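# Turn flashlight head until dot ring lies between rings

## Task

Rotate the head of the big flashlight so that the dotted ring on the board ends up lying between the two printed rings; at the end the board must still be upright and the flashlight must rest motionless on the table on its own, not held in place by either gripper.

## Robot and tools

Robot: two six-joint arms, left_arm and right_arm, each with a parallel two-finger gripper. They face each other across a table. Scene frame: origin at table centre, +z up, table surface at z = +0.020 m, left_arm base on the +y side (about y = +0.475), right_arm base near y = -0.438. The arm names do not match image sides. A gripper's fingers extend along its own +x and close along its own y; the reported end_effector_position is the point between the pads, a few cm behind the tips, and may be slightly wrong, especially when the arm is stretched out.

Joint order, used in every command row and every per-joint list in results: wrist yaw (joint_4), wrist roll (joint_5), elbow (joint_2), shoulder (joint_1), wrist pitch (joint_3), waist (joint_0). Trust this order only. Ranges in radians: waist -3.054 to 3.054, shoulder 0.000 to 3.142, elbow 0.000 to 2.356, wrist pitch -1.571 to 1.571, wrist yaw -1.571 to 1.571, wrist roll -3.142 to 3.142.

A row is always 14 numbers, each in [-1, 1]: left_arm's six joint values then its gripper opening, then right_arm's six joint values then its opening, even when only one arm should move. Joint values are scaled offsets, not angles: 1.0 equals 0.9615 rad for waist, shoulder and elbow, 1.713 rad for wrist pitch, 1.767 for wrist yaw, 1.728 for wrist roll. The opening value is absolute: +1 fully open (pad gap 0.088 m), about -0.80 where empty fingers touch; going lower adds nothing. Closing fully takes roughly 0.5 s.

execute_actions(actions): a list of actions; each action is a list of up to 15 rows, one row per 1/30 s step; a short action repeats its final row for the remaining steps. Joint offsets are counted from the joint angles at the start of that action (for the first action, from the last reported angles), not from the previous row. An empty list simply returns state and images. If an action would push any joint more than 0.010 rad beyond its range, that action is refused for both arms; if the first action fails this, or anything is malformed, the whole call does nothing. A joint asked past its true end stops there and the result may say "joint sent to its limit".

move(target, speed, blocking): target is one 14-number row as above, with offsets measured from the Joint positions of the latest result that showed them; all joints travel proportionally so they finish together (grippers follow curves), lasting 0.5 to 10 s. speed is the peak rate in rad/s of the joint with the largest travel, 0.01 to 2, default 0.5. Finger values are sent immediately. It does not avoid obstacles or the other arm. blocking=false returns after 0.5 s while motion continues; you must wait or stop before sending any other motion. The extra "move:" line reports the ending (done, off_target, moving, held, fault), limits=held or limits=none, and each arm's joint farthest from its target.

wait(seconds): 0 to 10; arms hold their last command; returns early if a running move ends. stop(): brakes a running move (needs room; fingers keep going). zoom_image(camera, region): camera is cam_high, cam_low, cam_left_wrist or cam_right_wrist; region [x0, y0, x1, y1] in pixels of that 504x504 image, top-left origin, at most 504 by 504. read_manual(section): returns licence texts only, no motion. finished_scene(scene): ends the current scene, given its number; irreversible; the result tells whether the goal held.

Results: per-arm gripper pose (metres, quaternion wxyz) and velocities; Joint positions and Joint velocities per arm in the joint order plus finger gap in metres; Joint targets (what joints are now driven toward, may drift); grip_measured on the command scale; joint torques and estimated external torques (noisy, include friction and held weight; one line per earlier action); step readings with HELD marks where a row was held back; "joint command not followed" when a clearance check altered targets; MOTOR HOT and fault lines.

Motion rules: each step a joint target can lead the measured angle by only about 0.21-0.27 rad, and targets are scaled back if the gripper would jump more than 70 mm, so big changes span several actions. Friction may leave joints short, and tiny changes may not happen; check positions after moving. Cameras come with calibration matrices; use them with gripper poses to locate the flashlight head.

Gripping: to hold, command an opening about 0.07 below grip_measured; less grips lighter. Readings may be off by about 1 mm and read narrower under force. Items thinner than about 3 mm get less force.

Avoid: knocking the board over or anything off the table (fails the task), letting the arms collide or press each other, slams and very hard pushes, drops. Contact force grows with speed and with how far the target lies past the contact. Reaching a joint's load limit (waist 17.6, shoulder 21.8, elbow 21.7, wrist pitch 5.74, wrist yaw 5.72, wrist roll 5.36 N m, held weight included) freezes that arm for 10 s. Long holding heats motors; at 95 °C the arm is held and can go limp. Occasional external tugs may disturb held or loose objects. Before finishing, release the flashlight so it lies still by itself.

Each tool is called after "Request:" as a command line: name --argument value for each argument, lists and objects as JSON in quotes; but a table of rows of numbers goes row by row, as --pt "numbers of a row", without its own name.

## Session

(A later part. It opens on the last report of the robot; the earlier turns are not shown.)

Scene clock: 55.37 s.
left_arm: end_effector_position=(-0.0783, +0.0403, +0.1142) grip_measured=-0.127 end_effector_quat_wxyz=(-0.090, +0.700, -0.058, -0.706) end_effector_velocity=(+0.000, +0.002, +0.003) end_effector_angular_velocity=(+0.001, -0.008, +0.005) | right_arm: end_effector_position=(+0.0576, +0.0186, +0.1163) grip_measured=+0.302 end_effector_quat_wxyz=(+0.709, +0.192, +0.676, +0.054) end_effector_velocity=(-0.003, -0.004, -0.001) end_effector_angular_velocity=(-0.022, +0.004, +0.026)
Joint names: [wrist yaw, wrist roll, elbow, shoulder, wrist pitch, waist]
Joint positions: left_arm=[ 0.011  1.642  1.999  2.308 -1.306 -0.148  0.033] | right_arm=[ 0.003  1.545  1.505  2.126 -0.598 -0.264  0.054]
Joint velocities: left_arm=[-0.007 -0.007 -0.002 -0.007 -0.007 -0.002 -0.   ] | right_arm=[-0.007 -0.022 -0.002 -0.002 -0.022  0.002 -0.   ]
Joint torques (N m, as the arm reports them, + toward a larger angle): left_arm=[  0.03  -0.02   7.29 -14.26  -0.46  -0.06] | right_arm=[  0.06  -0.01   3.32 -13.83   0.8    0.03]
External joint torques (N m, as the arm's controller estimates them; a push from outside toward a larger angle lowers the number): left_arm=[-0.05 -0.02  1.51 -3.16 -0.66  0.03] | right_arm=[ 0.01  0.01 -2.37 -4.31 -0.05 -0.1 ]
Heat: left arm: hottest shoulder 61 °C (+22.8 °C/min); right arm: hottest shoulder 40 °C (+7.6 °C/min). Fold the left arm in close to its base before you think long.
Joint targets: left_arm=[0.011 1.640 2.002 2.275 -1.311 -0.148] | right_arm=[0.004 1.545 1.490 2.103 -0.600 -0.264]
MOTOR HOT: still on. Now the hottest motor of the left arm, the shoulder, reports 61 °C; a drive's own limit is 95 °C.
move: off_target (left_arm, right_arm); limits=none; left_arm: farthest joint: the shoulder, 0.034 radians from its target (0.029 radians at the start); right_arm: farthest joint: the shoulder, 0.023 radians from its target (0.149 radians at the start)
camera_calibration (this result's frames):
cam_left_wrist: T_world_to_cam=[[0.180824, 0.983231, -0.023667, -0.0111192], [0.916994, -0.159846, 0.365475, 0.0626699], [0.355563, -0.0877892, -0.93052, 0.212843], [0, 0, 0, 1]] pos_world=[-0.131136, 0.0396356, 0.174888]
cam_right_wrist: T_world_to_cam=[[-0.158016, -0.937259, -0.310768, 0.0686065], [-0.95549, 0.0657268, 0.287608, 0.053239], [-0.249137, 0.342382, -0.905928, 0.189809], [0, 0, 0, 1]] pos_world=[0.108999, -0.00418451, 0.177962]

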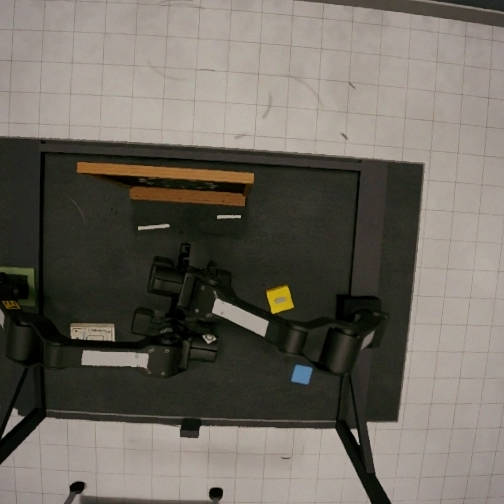

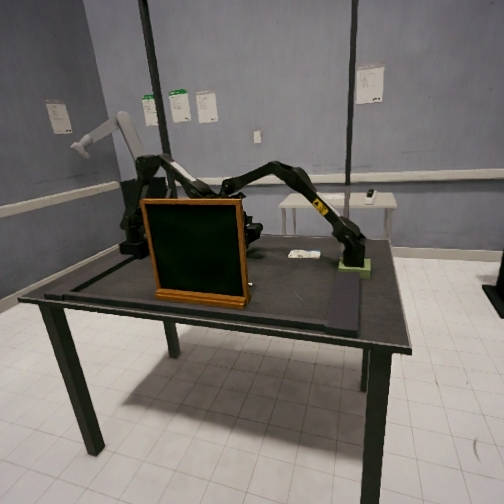

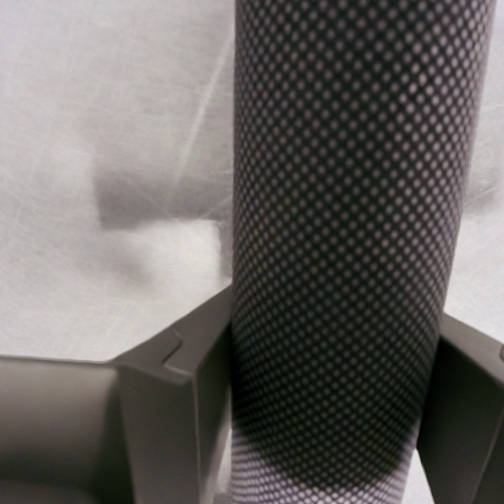

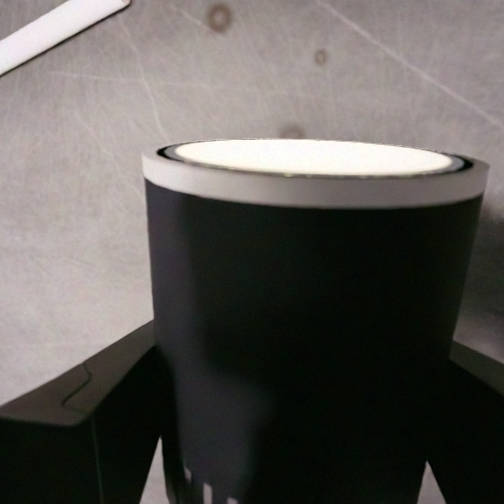

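Request:
move --target '[0,0,0,-0.05,0,0,-0.6,0,0,-0.455,-0.185,0.36,0,0]' --speed 0.7

Request:
move --target '[0,0,0,-0.04,0,0,-0.6,0,0,0,0,0,0,1]'

Request:
move --target '[0,0,0,-0.04,0,0,-0.6,0,0,0.455,0.165,-0.36,0,1]' --speed 0.9

Request:
move --target '[0,0,0,-0.04,0,0,-0.6,0,0,0.64,0.33,-0.367,0,1]' --speed 0.9

Scene clock: 61.43 s.
left_arm: end_effector_position=(-0.0784, +0.0410, +0.1166) grip_measured=-0.127 end_effector_quat_wxyz=(-0.090, +0.699, -0.061, -0.707) end_effector_velocity=(+0.000, +0.002, +0.000) end_effector_angular_velocity=(+0.006, -0.009, +0.005) | right_arm: end_effector_position=(+0.0564, +0.0146, +0.1155) grip_measured=+0.302 end_effector_quat_wxyz=(+0.691, +0.307, +0.630, +0.175) end_effector_velocity=(+0.002, +0.000, +0.001) end_effector_angular_velocity=(+0.007, -0.001, +0.003)
Joint names: [wrist yaw, wrist roll, elbow, shoulder, wrist pitch, waist]
Joint positions: left_arm=[ 0.011  1.646  1.993  2.299 -1.304 -0.148  0.033] | right_arm=[ 0.001  1.545  1.082  1.968  0.017 -0.264  0.054]
Joint velocities: left_arm=[-0.007 -0.007 -0.002 -0.002 -0.007 -0.002  0.   ] | right_arm=[-0.007 -0.007 -0.002 -0.002  0.007 -0.007 -0.   ]
Joint torques (N m, as the arm reports them, + toward a larger angle): left_arm=[  0.03  -0.07   7.68 -14.67  -0.28   0.01] | right_arm=[  0.07  -0.02   3.25 -12.05   1.59   0.02]
External joint torques (N m, as the arm's controller estimates them; a push from outside toward a larger angle lowers the number): left_arm=[-0.04 -0.07  1.95 -3.72 -0.49  0.  ] | right_arm=[ 0.02  0.02 -2.3  -3.69  0.26  0.02]
Heat: left arm: hottest shoulder 64 °C (+25.7 °C/min); right arm: hottest shoulder 42 °C (+9.2 °C/min). Fold the left arm in close to its base before you think long.
Joint targets: left_arm=[0.011 1.642 1.999 2.260 -1.306 -0.148] | right_arm=[0.003 1.545 1.068 1.948 0.019 -0.264]
MOTOR HOT: still on. Now the hottest motor of the left arm, the shoulder, reports 64 °C; a drive's own limit is 95 °C.
move: off_target (left_arm, right_arm); limits=none; left_arm: farthest joint: the shoulder, 0.039 radians from its target (0.048 radians at the start); right_arm: farthest joint: the shoulder, 0.020 radians from its target (0.178 radians at the start)
camera_calibration (this result's frames):
cam_left_wrist: T_world_to_cam=[[0.184523, 0.98241, -0.0286817, -0.0108085], [0.916827, -0.161544, 0.365145, 0.0621397], [0.354089, -0.0936737, -0.930509, 0.215252], [0, 0, 0, 1]] pos_world=[-0.131195, 0.0408201, 0.177294]
cam_right_wrist: T_world_to_cam=[[-0.121511, -0.777327, -0.61725, 0.0954719], [-0.975052, -0.0229044, 0.220792, 0.0627076], [-0.185765, 0.628679, -0.755151, 0.164955], [0, 0, 0, 1]] pos_world=[0.103387, -0.0280546, 0.169651]

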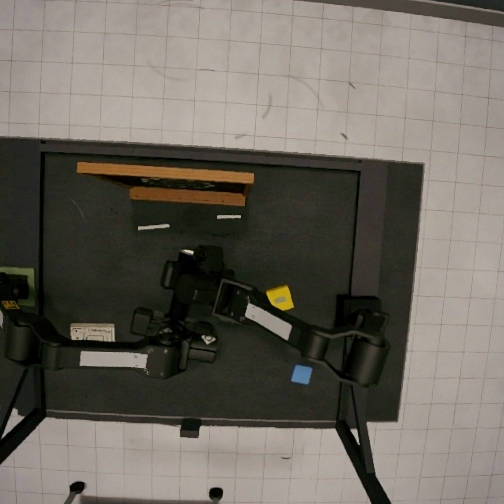

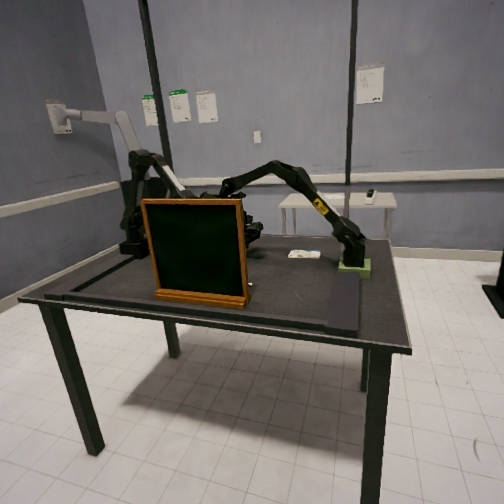

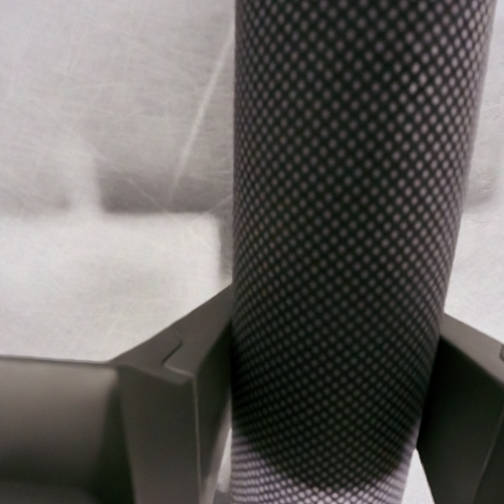

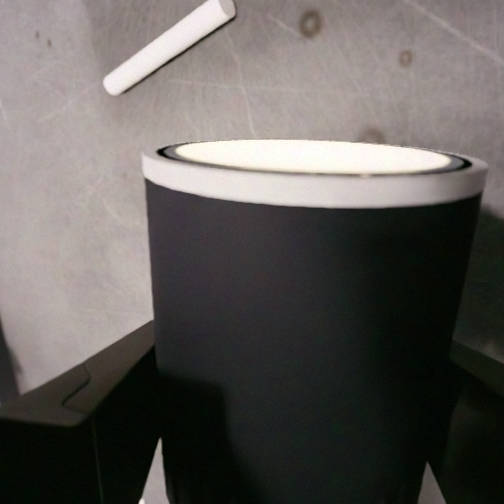

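Scene clock: 62.13 s.
left_arm: end_effector_position=(-0.0786, +0.0410, +0.1165) grip_measured=-0.127 end_effector_quat_wxyz=(-0.089, +0.699, -0.061, -0.707) end_effector_velocity=(+0.000, +0.003, -0.001) end_effector_angular_velocity=(+0.011, -0.009, +0.005) | right_arm: end_effector_position=(+0.0564, +0.0146, +0.1155) grip_measured=+0.992 end_effector_quat_wxyz=(+0.691, +0.307, +0.630, +0.175) end_effector_velocity=(-0.000, -0.002, -0.001) end_effector_angular_velocity=(-0.007, +0.002, +0.008)
Joint names: [wrist yaw, wrist roll, elbow, shoulder, wrist pitch, waist]
Joint positions: left_arm=[ 0.012  1.645  1.992  2.299 -1.303 -0.148  0.033] | right_arm=[ 0.001  1.545  1.082  1.968  0.017 -0.264  0.088]
Joint velocities: left_arm=[-0.007 -0.007 -0.007 -0.002 -0.007 -0.002 -0.   ] | right_arm=[-0.007 -0.007 -0.002 -0.002 -0.007 -0.002  0.001]
Joint torques (N m, as the arm reports them, + toward a larger angle): left_arm=[  0.07   0.04   6.85 -14.67  -0.14  -0.09] | right_arm=[ 0.02 -0.02  4.51 -9.53  1.5   0.03]
External joint torques (N m, as the arm's controller estimates them; a push from outside toward a larger angle lowers the number): left_arm=[ 0.    0.04  1.12 -3.71 -0.35 -0.09] | right_arm=[-0.02  0.02 -0.99 -1.27  0.19  0.03]
Heat: left arm: hottest shoulder 64 °C (+25.4 °C/min); right arm: hottest shoulder 42 °C (+9.1 °C/min). Fold the left arm in close to its base before you think long.
Joint targets: left_arm=[0.011 1.646 1.992 2.261 -1.304 -0.148] | right_arm=[0.001 1.545 1.082 1.968 0.017 -0.264]
MOTOR HOT: still on. Now the hottest motor of the left arm, the shoulder, reports 64 °C; a drive's own limit is 95 °C.
move: off_target (left_arm); limits=none; left_arm: farthest joint: the shoulder, 0.039 radians from its target (0.039 radians at the start); right_arm: farthest joint: the waist, 0.000 radians from its target (0.000 radians at the start)
camera_calibration (this result's frames):
cam_left_wrist: T_world_to_cam=[[0.183721, 0.982548, -0.0290873, -0.0107506], [0.917238, -0.16072, 0.364476, 0.0623562], [0.35344, -0.093642, -0.930758, 0.215176], [0, 0, 0, 1]] pos_world=[-0.131272, 0.0407344, 0.177237]
cam_right_wrist: T_world_to_cam=[[-0.121511, -0.777327, -0.61725, 0.0954719], [-0.975052, -0.0229044, 0.220792, 0.0627076], [-0.185765, 0.628679, -0.755151, 0.164955], [0, 0, 0, 1]] pos_world=[0.103387, -0.0280546, 0.169651]

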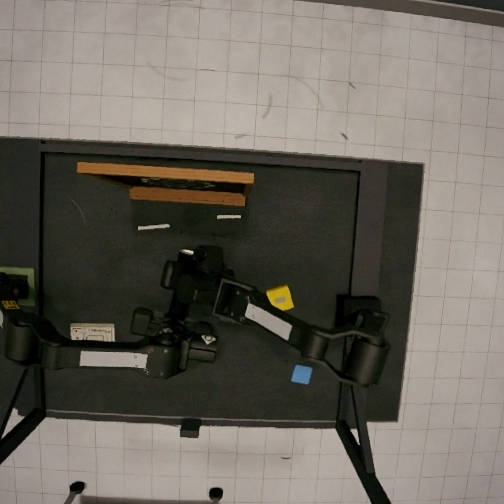

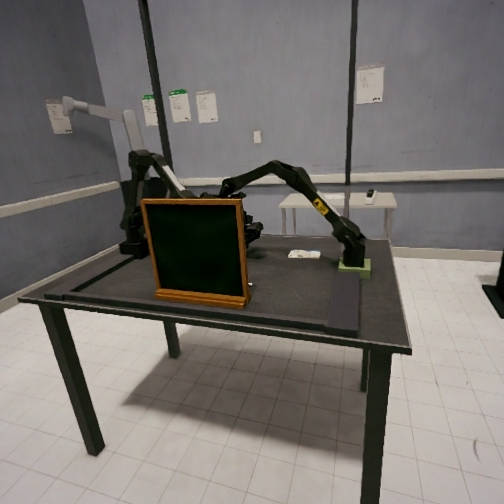

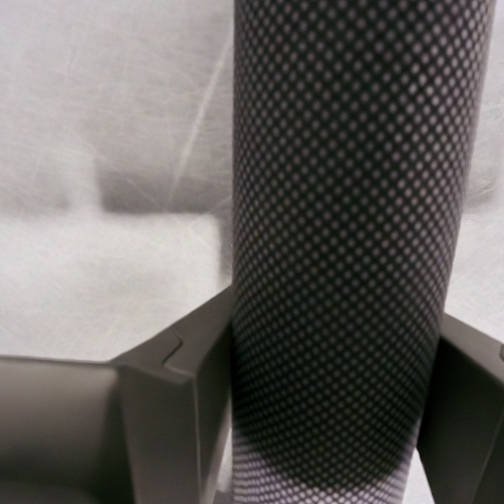

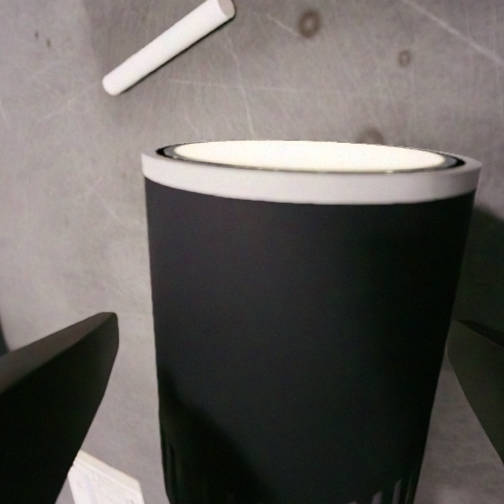

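Scene clock: 63.53 s.
left_arm: end_effector_position=(-0.0785, +0.0411, +0.1162) grip_measured=-0.127 end_effector_quat_wxyz=(-0.090, +0.699, -0.061, -0.707) end_effector_velocity=(+0.000, +0.002, +0.000) end_effector_angular_velocity=(+0.006, -0.009, +0.005) | right_arm: end_effector_position=(+0.0575, +0.0195, +0.1225) grip_measured=+0.993 end_effector_quat_wxyz=(+0.708, +0.197, +0.675, +0.059) end_effector_velocity=(-0.002, +0.001, +0.003) end_effector_angular_velocity=(+0.008, +0.022, -0.001)
Joint names: [wrist yaw, wrist roll, elbow, shoulder, wrist pitch, waist]
Joint positions: left_arm=[ 0.012  1.645  1.992  2.3   -1.303 -0.148  0.033] | right_arm=[ 0.001  1.545  1.504  2.111 -0.597 -0.264  0.088]
Joint velocities: left_arm=[-0.007 -0.007 -0.002 -0.002 -0.007 -0.002 -0.   ] | right_arm=[-0.022  0.007  0.007 -0.002 -0.007 -0.002 -0.   ]
Joint torques (N m, as the arm reports them, + toward a larger angle): left_arm=[  0.07  -0.02   7.08 -14.8   -0.14  -0.07] | right_arm=[ 0.03  0.    6.58 -8.9   0.87  0.02]
External joint torques (N m, as the arm's controller estimates them; a push from outside toward a larger angle lowers the number): left_arm=[ 0.01 -0.02  1.34 -3.85 -0.36 -0.08] | right_arm=[-0.02  0.02  0.86  0.55  0.01 -0.01]
Heat: left arm: hottest shoulder 64 °C (+25.2 °C/min); right arm: hottest shoulder 42 °C (+9.1 °C/min). Fold the left arm in close to its base before you think long.
Joint targets: left_arm=[0.012 1.645 1.992 2.261 -1.303 -0.148] | right_arm=[0.001 1.545 1.520 2.127 -0.600 -0.264]
MOTOR HOT: still on. Now the hottest motor of the left arm, the shoulder, reports 64 °C; a drive's own limit is 95 °C.
move: off_target (left_arm, right_arm); limits=none; left_arm: farthest joint: the shoulder, 0.039 radians from its target (0.039 radians at the start); right_arm: farthest joint: the shoulder, 0.015 radians from its target (0.159 radians at the start)
camera_calibration (this result's frames):
cam_left_wrist: T_world_to_cam=[[0.183724, 0.98257, -0.0283255, -0.0109511], [0.9172, -0.160995, 0.364452, 0.0624626], [0.353539, -0.0929388, -0.930791, 0.214929], [0, 0, 0, 1]] pos_world=[-0.131264, 0.0407916, 0.176979]
cam_right_wrist: T_world_to_cam=[[-0.156946, -0.932869, -0.324227, 0.0728568], [-0.955934, 0.0610166, 0.287173, 0.0514769], [-0.248111, 0.35501, -0.901337, 0.194242], [0, 0, 0, 1]] pos_world=[0.108837, -0.00413286, 0.183917]

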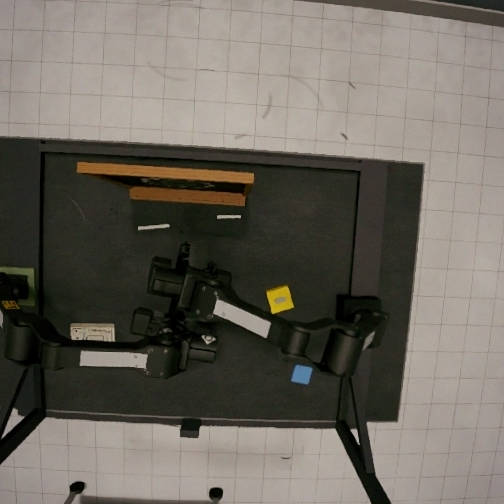

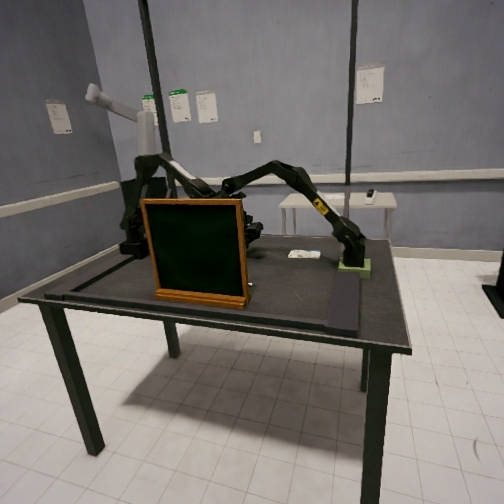

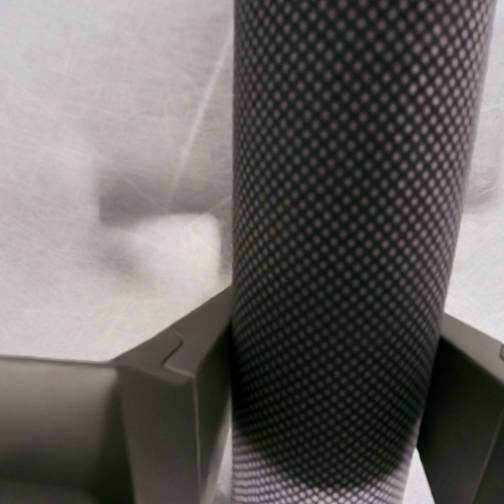

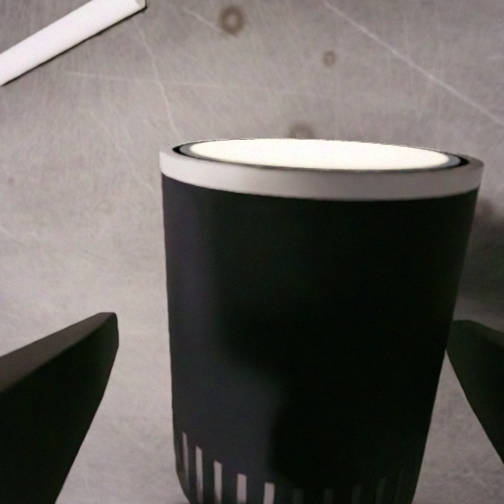

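Scene clock: 64.97 s.
left_arm: end_effector_position=(-0.0785, +0.0411, +0.1162) grip_measured=-0.127 end_effector_quat_wxyz=(-0.090, +0.699, -0.061, -0.707) end_effector_velocity=(-0.001, +0.005, +0.003) end_effector_angular_velocity=(+0.018, +0.005, +0.005) | right_arm: end_effector_position=(+0.0592, +0.0270, +0.1317) grip_measured=+0.993 end_effector_quat_wxyz=(+0.706, +0.084, +0.701, -0.056) end_effector_velocity=(-0.002, -0.000, +0.002) end_effector_angular_velocity=(-0.001, +0.007, +0.025)
Joint names: [wrist yaw, wrist roll, elbow, shoulder, wrist pitch, waist]
Joint positions: left_arm=[ 0.012  1.645  1.992  2.3   -1.303 -0.148  0.033] | right_arm=[ 0.001  1.545  2.104  2.411 -1.223 -0.264  0.088]
Joint velocities: left_arm=[ 0.007 -0.007 -0.002 -0.007 -0.022 -0.002 -0.   ] | right_arm=[-0.007 -0.022  0.002 -0.002 -0.007  0.002 -0.   ]
Joint torques (N m, as the arm reports them, + toward a larger angle): left_arm=[  0.1    0.03   7.15 -14.63  -0.1    0.11] | right_arm=[  0.03   0.01   6.32 -10.43   0.25   0.03]
External joint torques (N m, as the arm's controller estimates them; a push from outside toward a larger angle lowers the number): left_arm=[ 0.03  0.02  1.36 -3.53 -0.3   0.12] | right_arm=[-0.02  0.02  0.73  0.6  -0.11 -0.07]
Heat: left arm: hottest shoulder 65 °C (+26.0 °C/min); right arm: hottest shoulder 42 °C (+9.0 °C/min). Fold the left arm in close to its base before you think long.
Joint targets: left_arm=[0.012 1.645 1.992 2.261 -1.303 -0.148] | right_arm=[0.001 1.545 2.120 2.429 -1.226 -0.264]
MOTOR HOT: still on. Now the hottest motor of the left arm, the shoulder, reports 65 °C; a drive's own limit is 95 °C.
move: off_target (left_arm, right_arm); limits=none; left_arm: farthest joint: the shoulder, 0.038 radians from its target (0.038 radians at the start); right_arm: farthest joint: the shoulder, 0.017 radians from its target (0.317 radians at the start)
camera_calibration (this result's frames):
cam_left_wrist: T_world_to_cam=[[0.183724, 0.98257, -0.0283255, -0.0109511], [0.9172, -0.160995, 0.364452, 0.0624626], [0.353539, -0.0929388, -0.930791, 0.214929], [0, 0, 0, 1]] pos_world=[-0.131264, 0.0407916, 0.176979]
cam_right_wrist: T_world_to_cam=[[-0.168961, -0.985611, -0.00491162, 0.0432074], [-0.933733, 0.158468, 0.320985, 0.0416342], [-0.315588, 0.0588201, -0.947072, 0.218249], [0, 0, 0, 1]] pos_world=[0.115052, 0.0231505, 0.193546]

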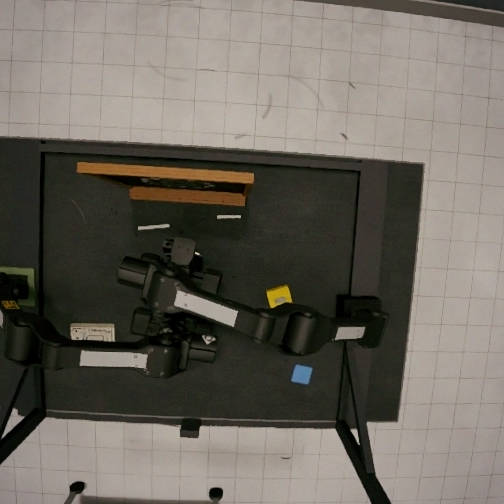

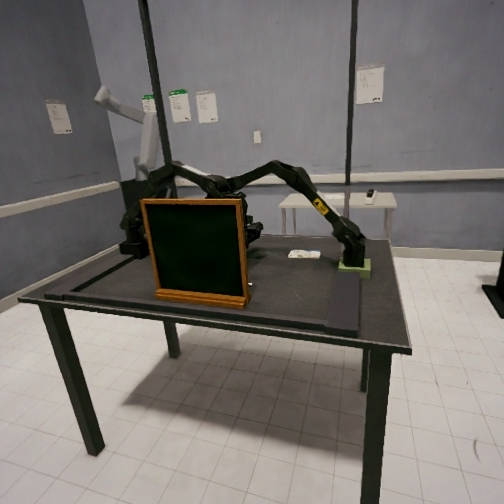

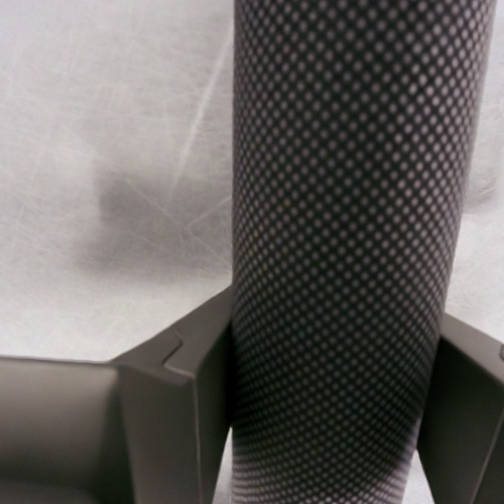

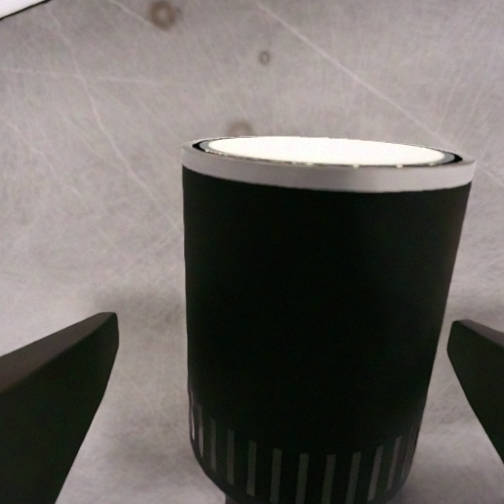

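Request:
move --target '[0,0,0,-0.04,0,0,-0.6, 0,0,-0.02,0.02,0,0,0]'

Request:
move --target '[0,0,0,-0.04,0,0,-0.6, 0,0,-0.65,-0.355,0.367,0,0]' --speed 0.6

Request:
move --target '[0,0,0,-0.04,0,0,-0.6, 0,0,0,0,0,0,1]'

Request:
zoom_image --camera "cam_high" --region '[120,150,250,210]'

Scene clock: 76.63 s.
left_arm: end_effector_position=(-0.0785, +0.0418, +0.1155) grip_measured=-0.127 end_effector_quat_wxyz=(-0.089, +0.699, -0.058, -0.707) end_effector_velocity=(+0.000, +0.002, +0.000) end_effector_angular_velocity=(+0.006, -0.009, +0.019) | right_arm: end_effector_position=(+0.0591, +0.0250, +0.1300) grip_measured=+0.322 end_effector_quat_wxyz=(+0.706, +0.081, +0.702, -0.059) end_effector_velocity=(+0.001, -0.004, -0.001) end_effector_angular_velocity=(-0.014, -0.005, +0.019)
Joint names: [wrist yaw, wrist roll, elbow, shoulder, wrist pitch, waist]
Joint positions: left_arm=[ 0.013  1.64   1.989  2.3   -1.303 -0.148  0.033] | right_arm=[ 0.002  1.545  2.098  2.411 -1.225 -0.264  0.055]
Joint velocities: left_arm=[-0.007 -0.022 -0.002 -0.002 -0.007 -0.002  0.   ] | right_arm=[ 0.007 -0.022 -0.007 -0.002 -0.007 -0.002  0.   ]
Joint torques (N m, as the arm reports them, + toward a larger angle): left_arm=[  0.05   0.16   7.41 -14.81  -0.07  -0.08] | right_arm=[  0.02   0.01   3.55 -10.23   0.6    0.02]
External joint torques (N m, as the arm's controller estimates them; a push from outside toward a larger angle lowers the number): left_arm=[-0.02  0.16  1.67 -3.83 -0.28 -0.07] | right_arm=[-0.05  0.01 -1.93  0.63  0.28  0.13]
Heat: left arm: hottest shoulder 70 °C (+31.2 °C/min); right arm: hottest shoulder 43 °C (+9.1 °C/min). Fold the left arm in close to its base before you think long.
Joint targets: left_arm=[0.012 1.645 1.992 2.261 -1.303 -0.148] | right_arm=[0.001 1.545 2.085 2.430 -1.223 -0.264]
MOTOR HOT: still on. Now the hottest motor of the left arm, the shoulder, reports 70 °C; a drive's own limit is 95 °C.
move: off_target (left_arm, right_arm); limits=none; left_arm: farthest joint: the shoulder, 0.038 radians from its target (0.038 radians at the start); right_arm: farthest joint: the shoulder, 0.019 radians from its target (0.019 radians at the start)
camera_calibration (this result's frames):
cam_left_wrist: T_world_to_cam=[[0.178845, 0.983554, -0.0252238, -0.0124692], [0.917897, -0.157566, 0.364195, 0.0627497], [0.354231, -0.0882874, -0.930981, 0.214174], [0, 0, 0, 1]] pos_world=[-0.131235, 0.0410602, 0.176224]
cam_right_wrist: T_world_to_cam=[[-0.169365, -0.985546, 0.00389071, 0.0400365], [-0.93328, 0.161649, 0.320716, 0.0422818], [-0.316709, 0.0506868, -0.947168, 0.216989], [0, 0, 0, 1]] pos_world=[0.114964, 0.0216245, 0.191808]

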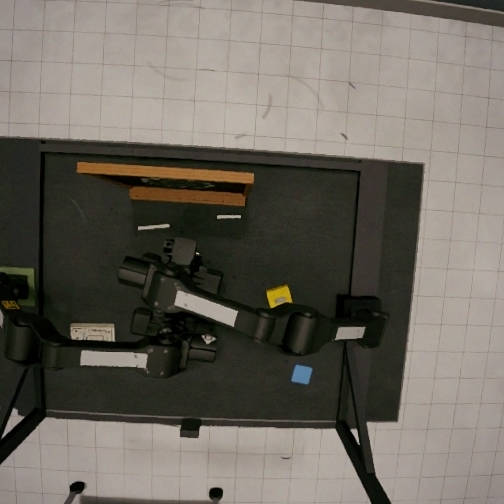

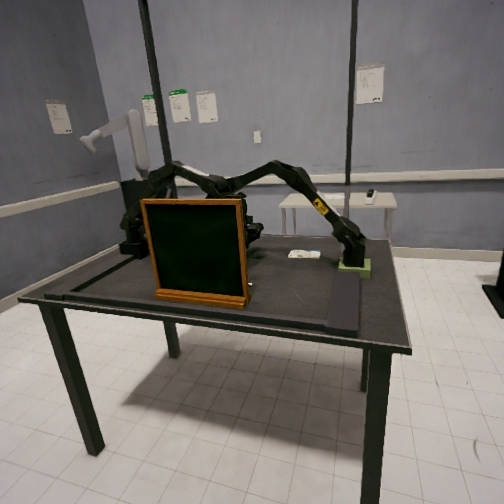

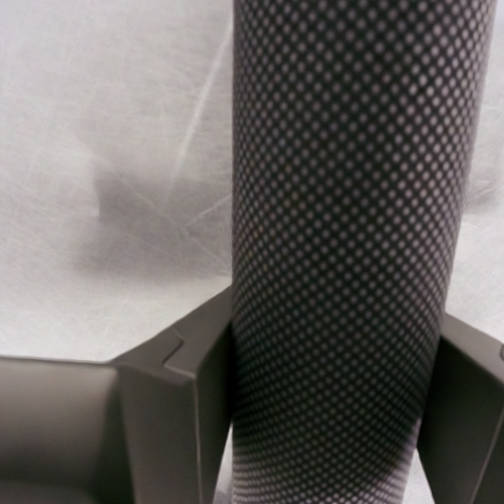

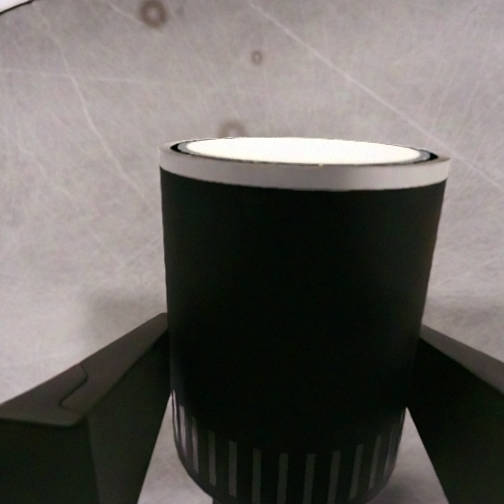

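Scene clock: 78.37 s.
left_arm: end_effector_position=(-0.0786, +0.0425, +0.1143) grip_measured=-0.127 end_effector_quat_wxyz=(-0.090, +0.699, -0.057, -0.707) end_effector_velocity=(-0.002, -0.002, -0.003) end_effector_angular_velocity=(-0.003, -0.007, -0.000) | right_arm: end_effector_position=(+0.0568, +0.0164, +0.1263) grip_measured=+0.322 end_effector_quat_wxyz=(+0.708, +0.198, +0.675, +0.061) end_effector_velocity=(+0.001, -0.004, +0.000) end_effector_angular_velocity=(-0.009, -0.008, +0.002)
Joint names: [wrist yaw, wrist roll, elbow, shoulder, wrist pitch, waist]
Joint positions: left_arm=[ 0.014  1.641  1.983  2.299 -1.3   -0.148  0.033] | right_arm=[-0.001  1.545  1.488  2.092 -0.596 -0.264  0.055]
Joint velocities: left_arm=[-0.007 -0.007  0.002  0.007  0.007 -0.007 -0.   ] | right_arm=[ 0.007 -0.007 -0.007 -0.007 -0.007 -0.002 -0.   ]
Joint torques (N m, as the arm reports them, + toward a larger angle): left_arm=[  0.    -0.05   7.93 -14.6   -0.36   0.06] | right_arm=[  0.09  -0.01   3.33 -13.48   0.89   0.02]
External joint torques (N m, as the arm's controller estimates them; a push from outside toward a larger angle lowers the number): left_arm=[-0.07 -0.05  2.27 -3.82 -0.57  0.13] | right_arm=[ 0.03  0.01 -2.41 -4.1   0.02  0.03]
Heat: left arm: hottest shoulder 71 °C (+31.3 °C/min); right arm: hottest shoulder 44 °C (+9.1 °C/min). Fold the left arm in close to its base before you think long.
Joint targets: left_arm=[0.013 1.640 1.989 2.261 -1.304 -0.148] | right_arm=[0.001 1.545 1.473 2.070 -0.597 -0.264]
MOTOR HOT: still on. Now the hottest motor of the left arm, the shoulder, reports 71 °C; a drive's own limit is 95 °C.
move: off_target (left_arm, right_arm); limits=none; left_arm: farthest joint: the shoulder, 0.037 radians from its target (0.038 radians at the start); right_arm: farthest joint: the shoulder, 0.022 radians from its target (0.342 radians at the start)
camera_calibration (this result's frames):
cam_left_wrist: T_world_to_cam=[[0.179497, 0.98348, -0.0233927, -0.0133086], [0.918252, -0.158965, 0.362689, 0.0636747], [0.352979, -0.0865819, -0.931617, 0.213079], [0, 0, 0, 1]] pos_world=[-0.131293, 0.0416595, 0.175102]
cam_right_wrist: T_world_to_cam=[[-0.156882, -0.931213, -0.328984, 0.0717237], [-0.955862, 0.0593744, 0.287755, 0.0498109], [-0.248428, 0.359607, -0.899426, 0.198256], [0, 0, 0, 1]] pos_world=[0.108117, -0.00746152, 0.187579]

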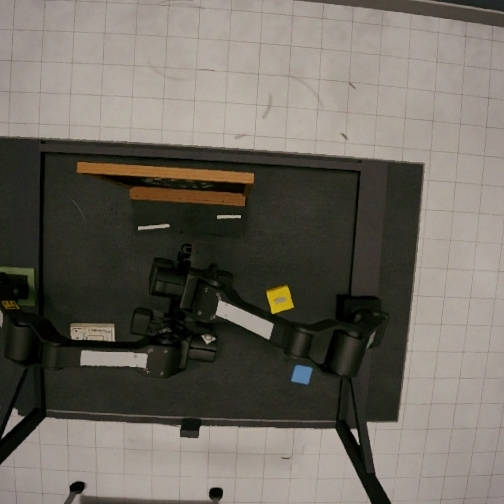

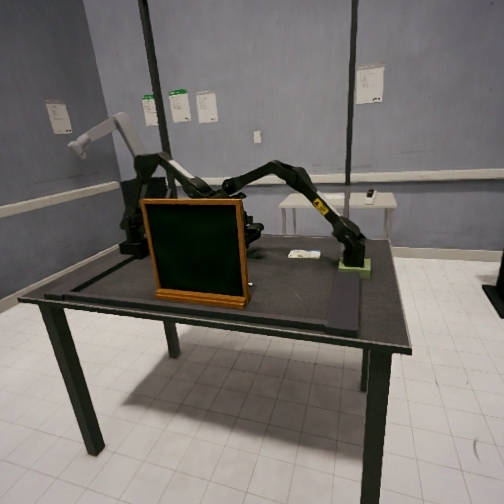

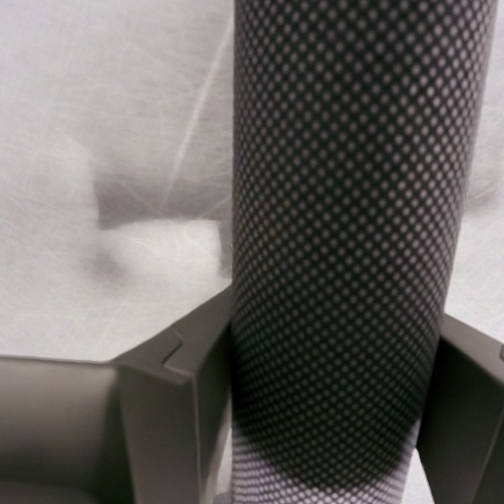

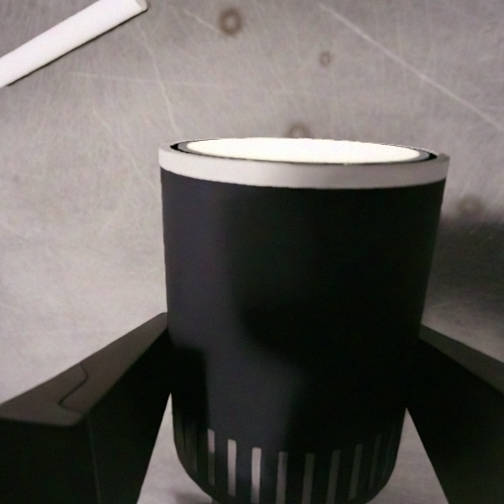

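Scene clock: 79.07 s.
left_arm: end_effector_position=(-0.0788, +0.0424, +0.1143) grip_measured=-0.127 end_effector_quat_wxyz=(-0.090, +0.698, -0.058, -0.708) end_effector_velocity=(+0.005, +0.003, -0.001) end_effector_angular_velocity=(+0.007, -0.038, +0.003) | right_arm: end_effector_position=(+0.0568, +0.0164, +0.1263) grip_measured=+0.992 end_effector_quat_wxyz=(+0.708, +0.198, +0.675, +0.061) end_effector_velocity=(+0.002, -0.001, -0.001) end_effector_angular_velocity=(+0.004, +0.009, -0.011)
Joint names: [wrist yaw, wrist roll, elbow, shoulder, wrist pitch, waist]
Joint positions: left_arm=[ 0.015  1.641  1.983  2.299 -1.3   -0.148  0.033] | right_arm=[-0.001  1.545  1.488  2.092 -0.596 -0.264  0.088]
Joint velocities: left_arm=[-0.037 -0.007 -0.007 -0.002 -0.007 -0.002 -0.   ] | right_arm=[-0.007  0.007 -0.007 -0.002  0.007 -0.007  0.001]
Joint torques (N m, as the arm reports them, + toward a larger angle): left_arm=[  0.02   0.     6.85 -14.61  -0.13  -0.02] | right_arm=[  0.03  -0.01   5.   -10.55   1.01   0.02]
External joint torques (N m, as the arm's controller estimates them; a push from outside toward a larger angle lowers the number): left_arm=[-0.04  0.    1.1  -3.63 -0.34 -0.05] | right_arm=[-0.03  0.01 -0.74 -1.22  0.13  0.15]
Heat: left arm: hottest shoulder 71 °C (+31.5 °C/min); right arm: hottest shoulder 44 °C (+9.1 °C/min). Fold the left arm in close to its base before you think long.
Joint targets: left_arm=[0.014 1.641 1.983 2.260 -1.300 -0.148] | right_arm=[-0.001 1.545 1.488 2.092 -0.596 -0.264]
MOTOR HOT: still on. Now the hottest motor of the left arm, the shoulder, reports 71 °C; a drive's own limit is 95 °C.
move: off_target (left_arm); limits=none; left_arm: farthest joint: the shoulder, 0.038 radians from its target (0.038 radians at the start); right_arm: farthest joint: the waist, 0.000 radians from its target (0.000 radians at the start)
camera_calibration (this result's frames):
cam_left_wrist: T_world_to_cam=[[0.179444, 0.98348, -0.0238052, -0.0131778], [0.91855, -0.158835, 0.36199, 0.0638777], [0.352229, -0.0868232, -0.931878, 0.213096], [0, 0, 0, 1]] pos_world=[-0.131369, 0.0416078, 0.175143]
cam_right_wrist: T_world_to_cam=[[-0.156882, -0.931213, -0.328984, 0.0717237], [-0.955862, 0.0593744, 0.287755, 0.0498109], [-0.248428, 0.359607, -0.899426, 0.198256], [0, 0, 0, 1]] pos_world=[0.108117, -0.00746152, 0.187579]

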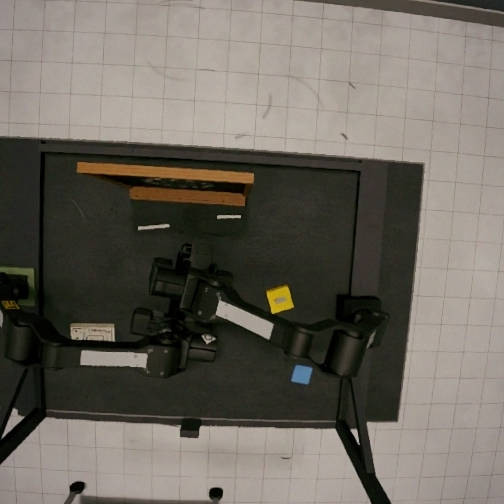

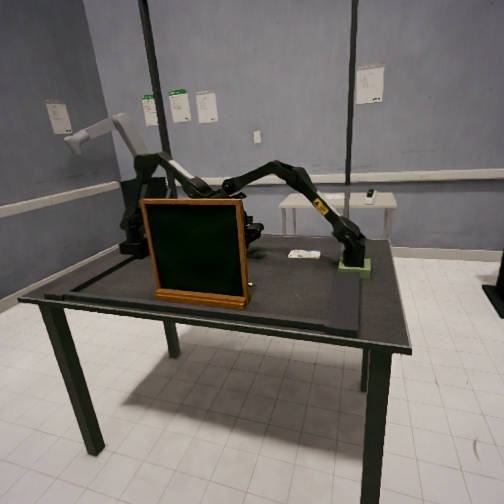

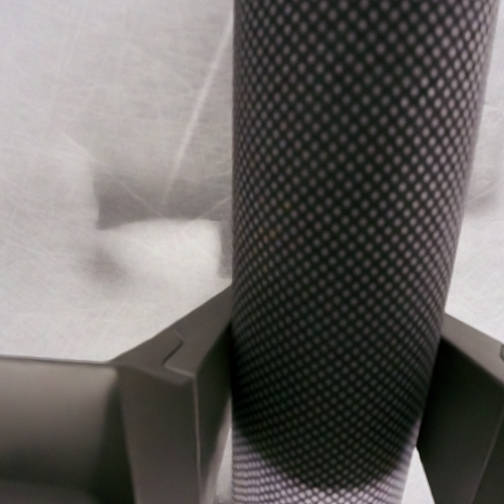

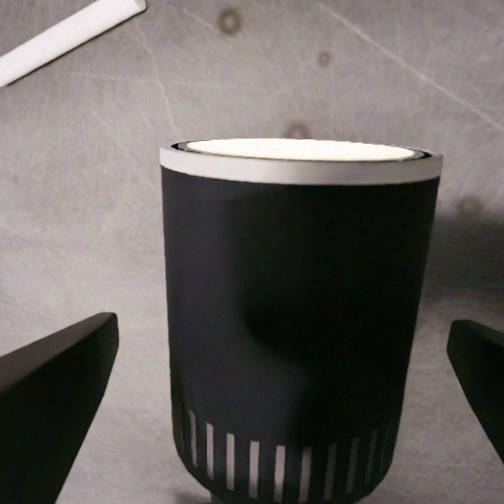

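Region (120, 150, 250, 210) of cam_high's 504x504 image, scaled by 3.877, with more detail than that image has; it fills the top 233 rows of this view, and the rest is white.

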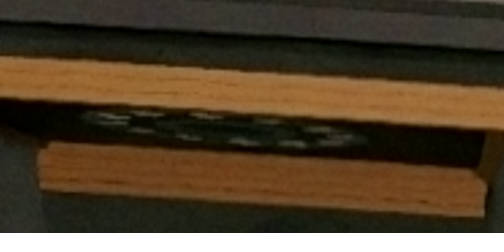

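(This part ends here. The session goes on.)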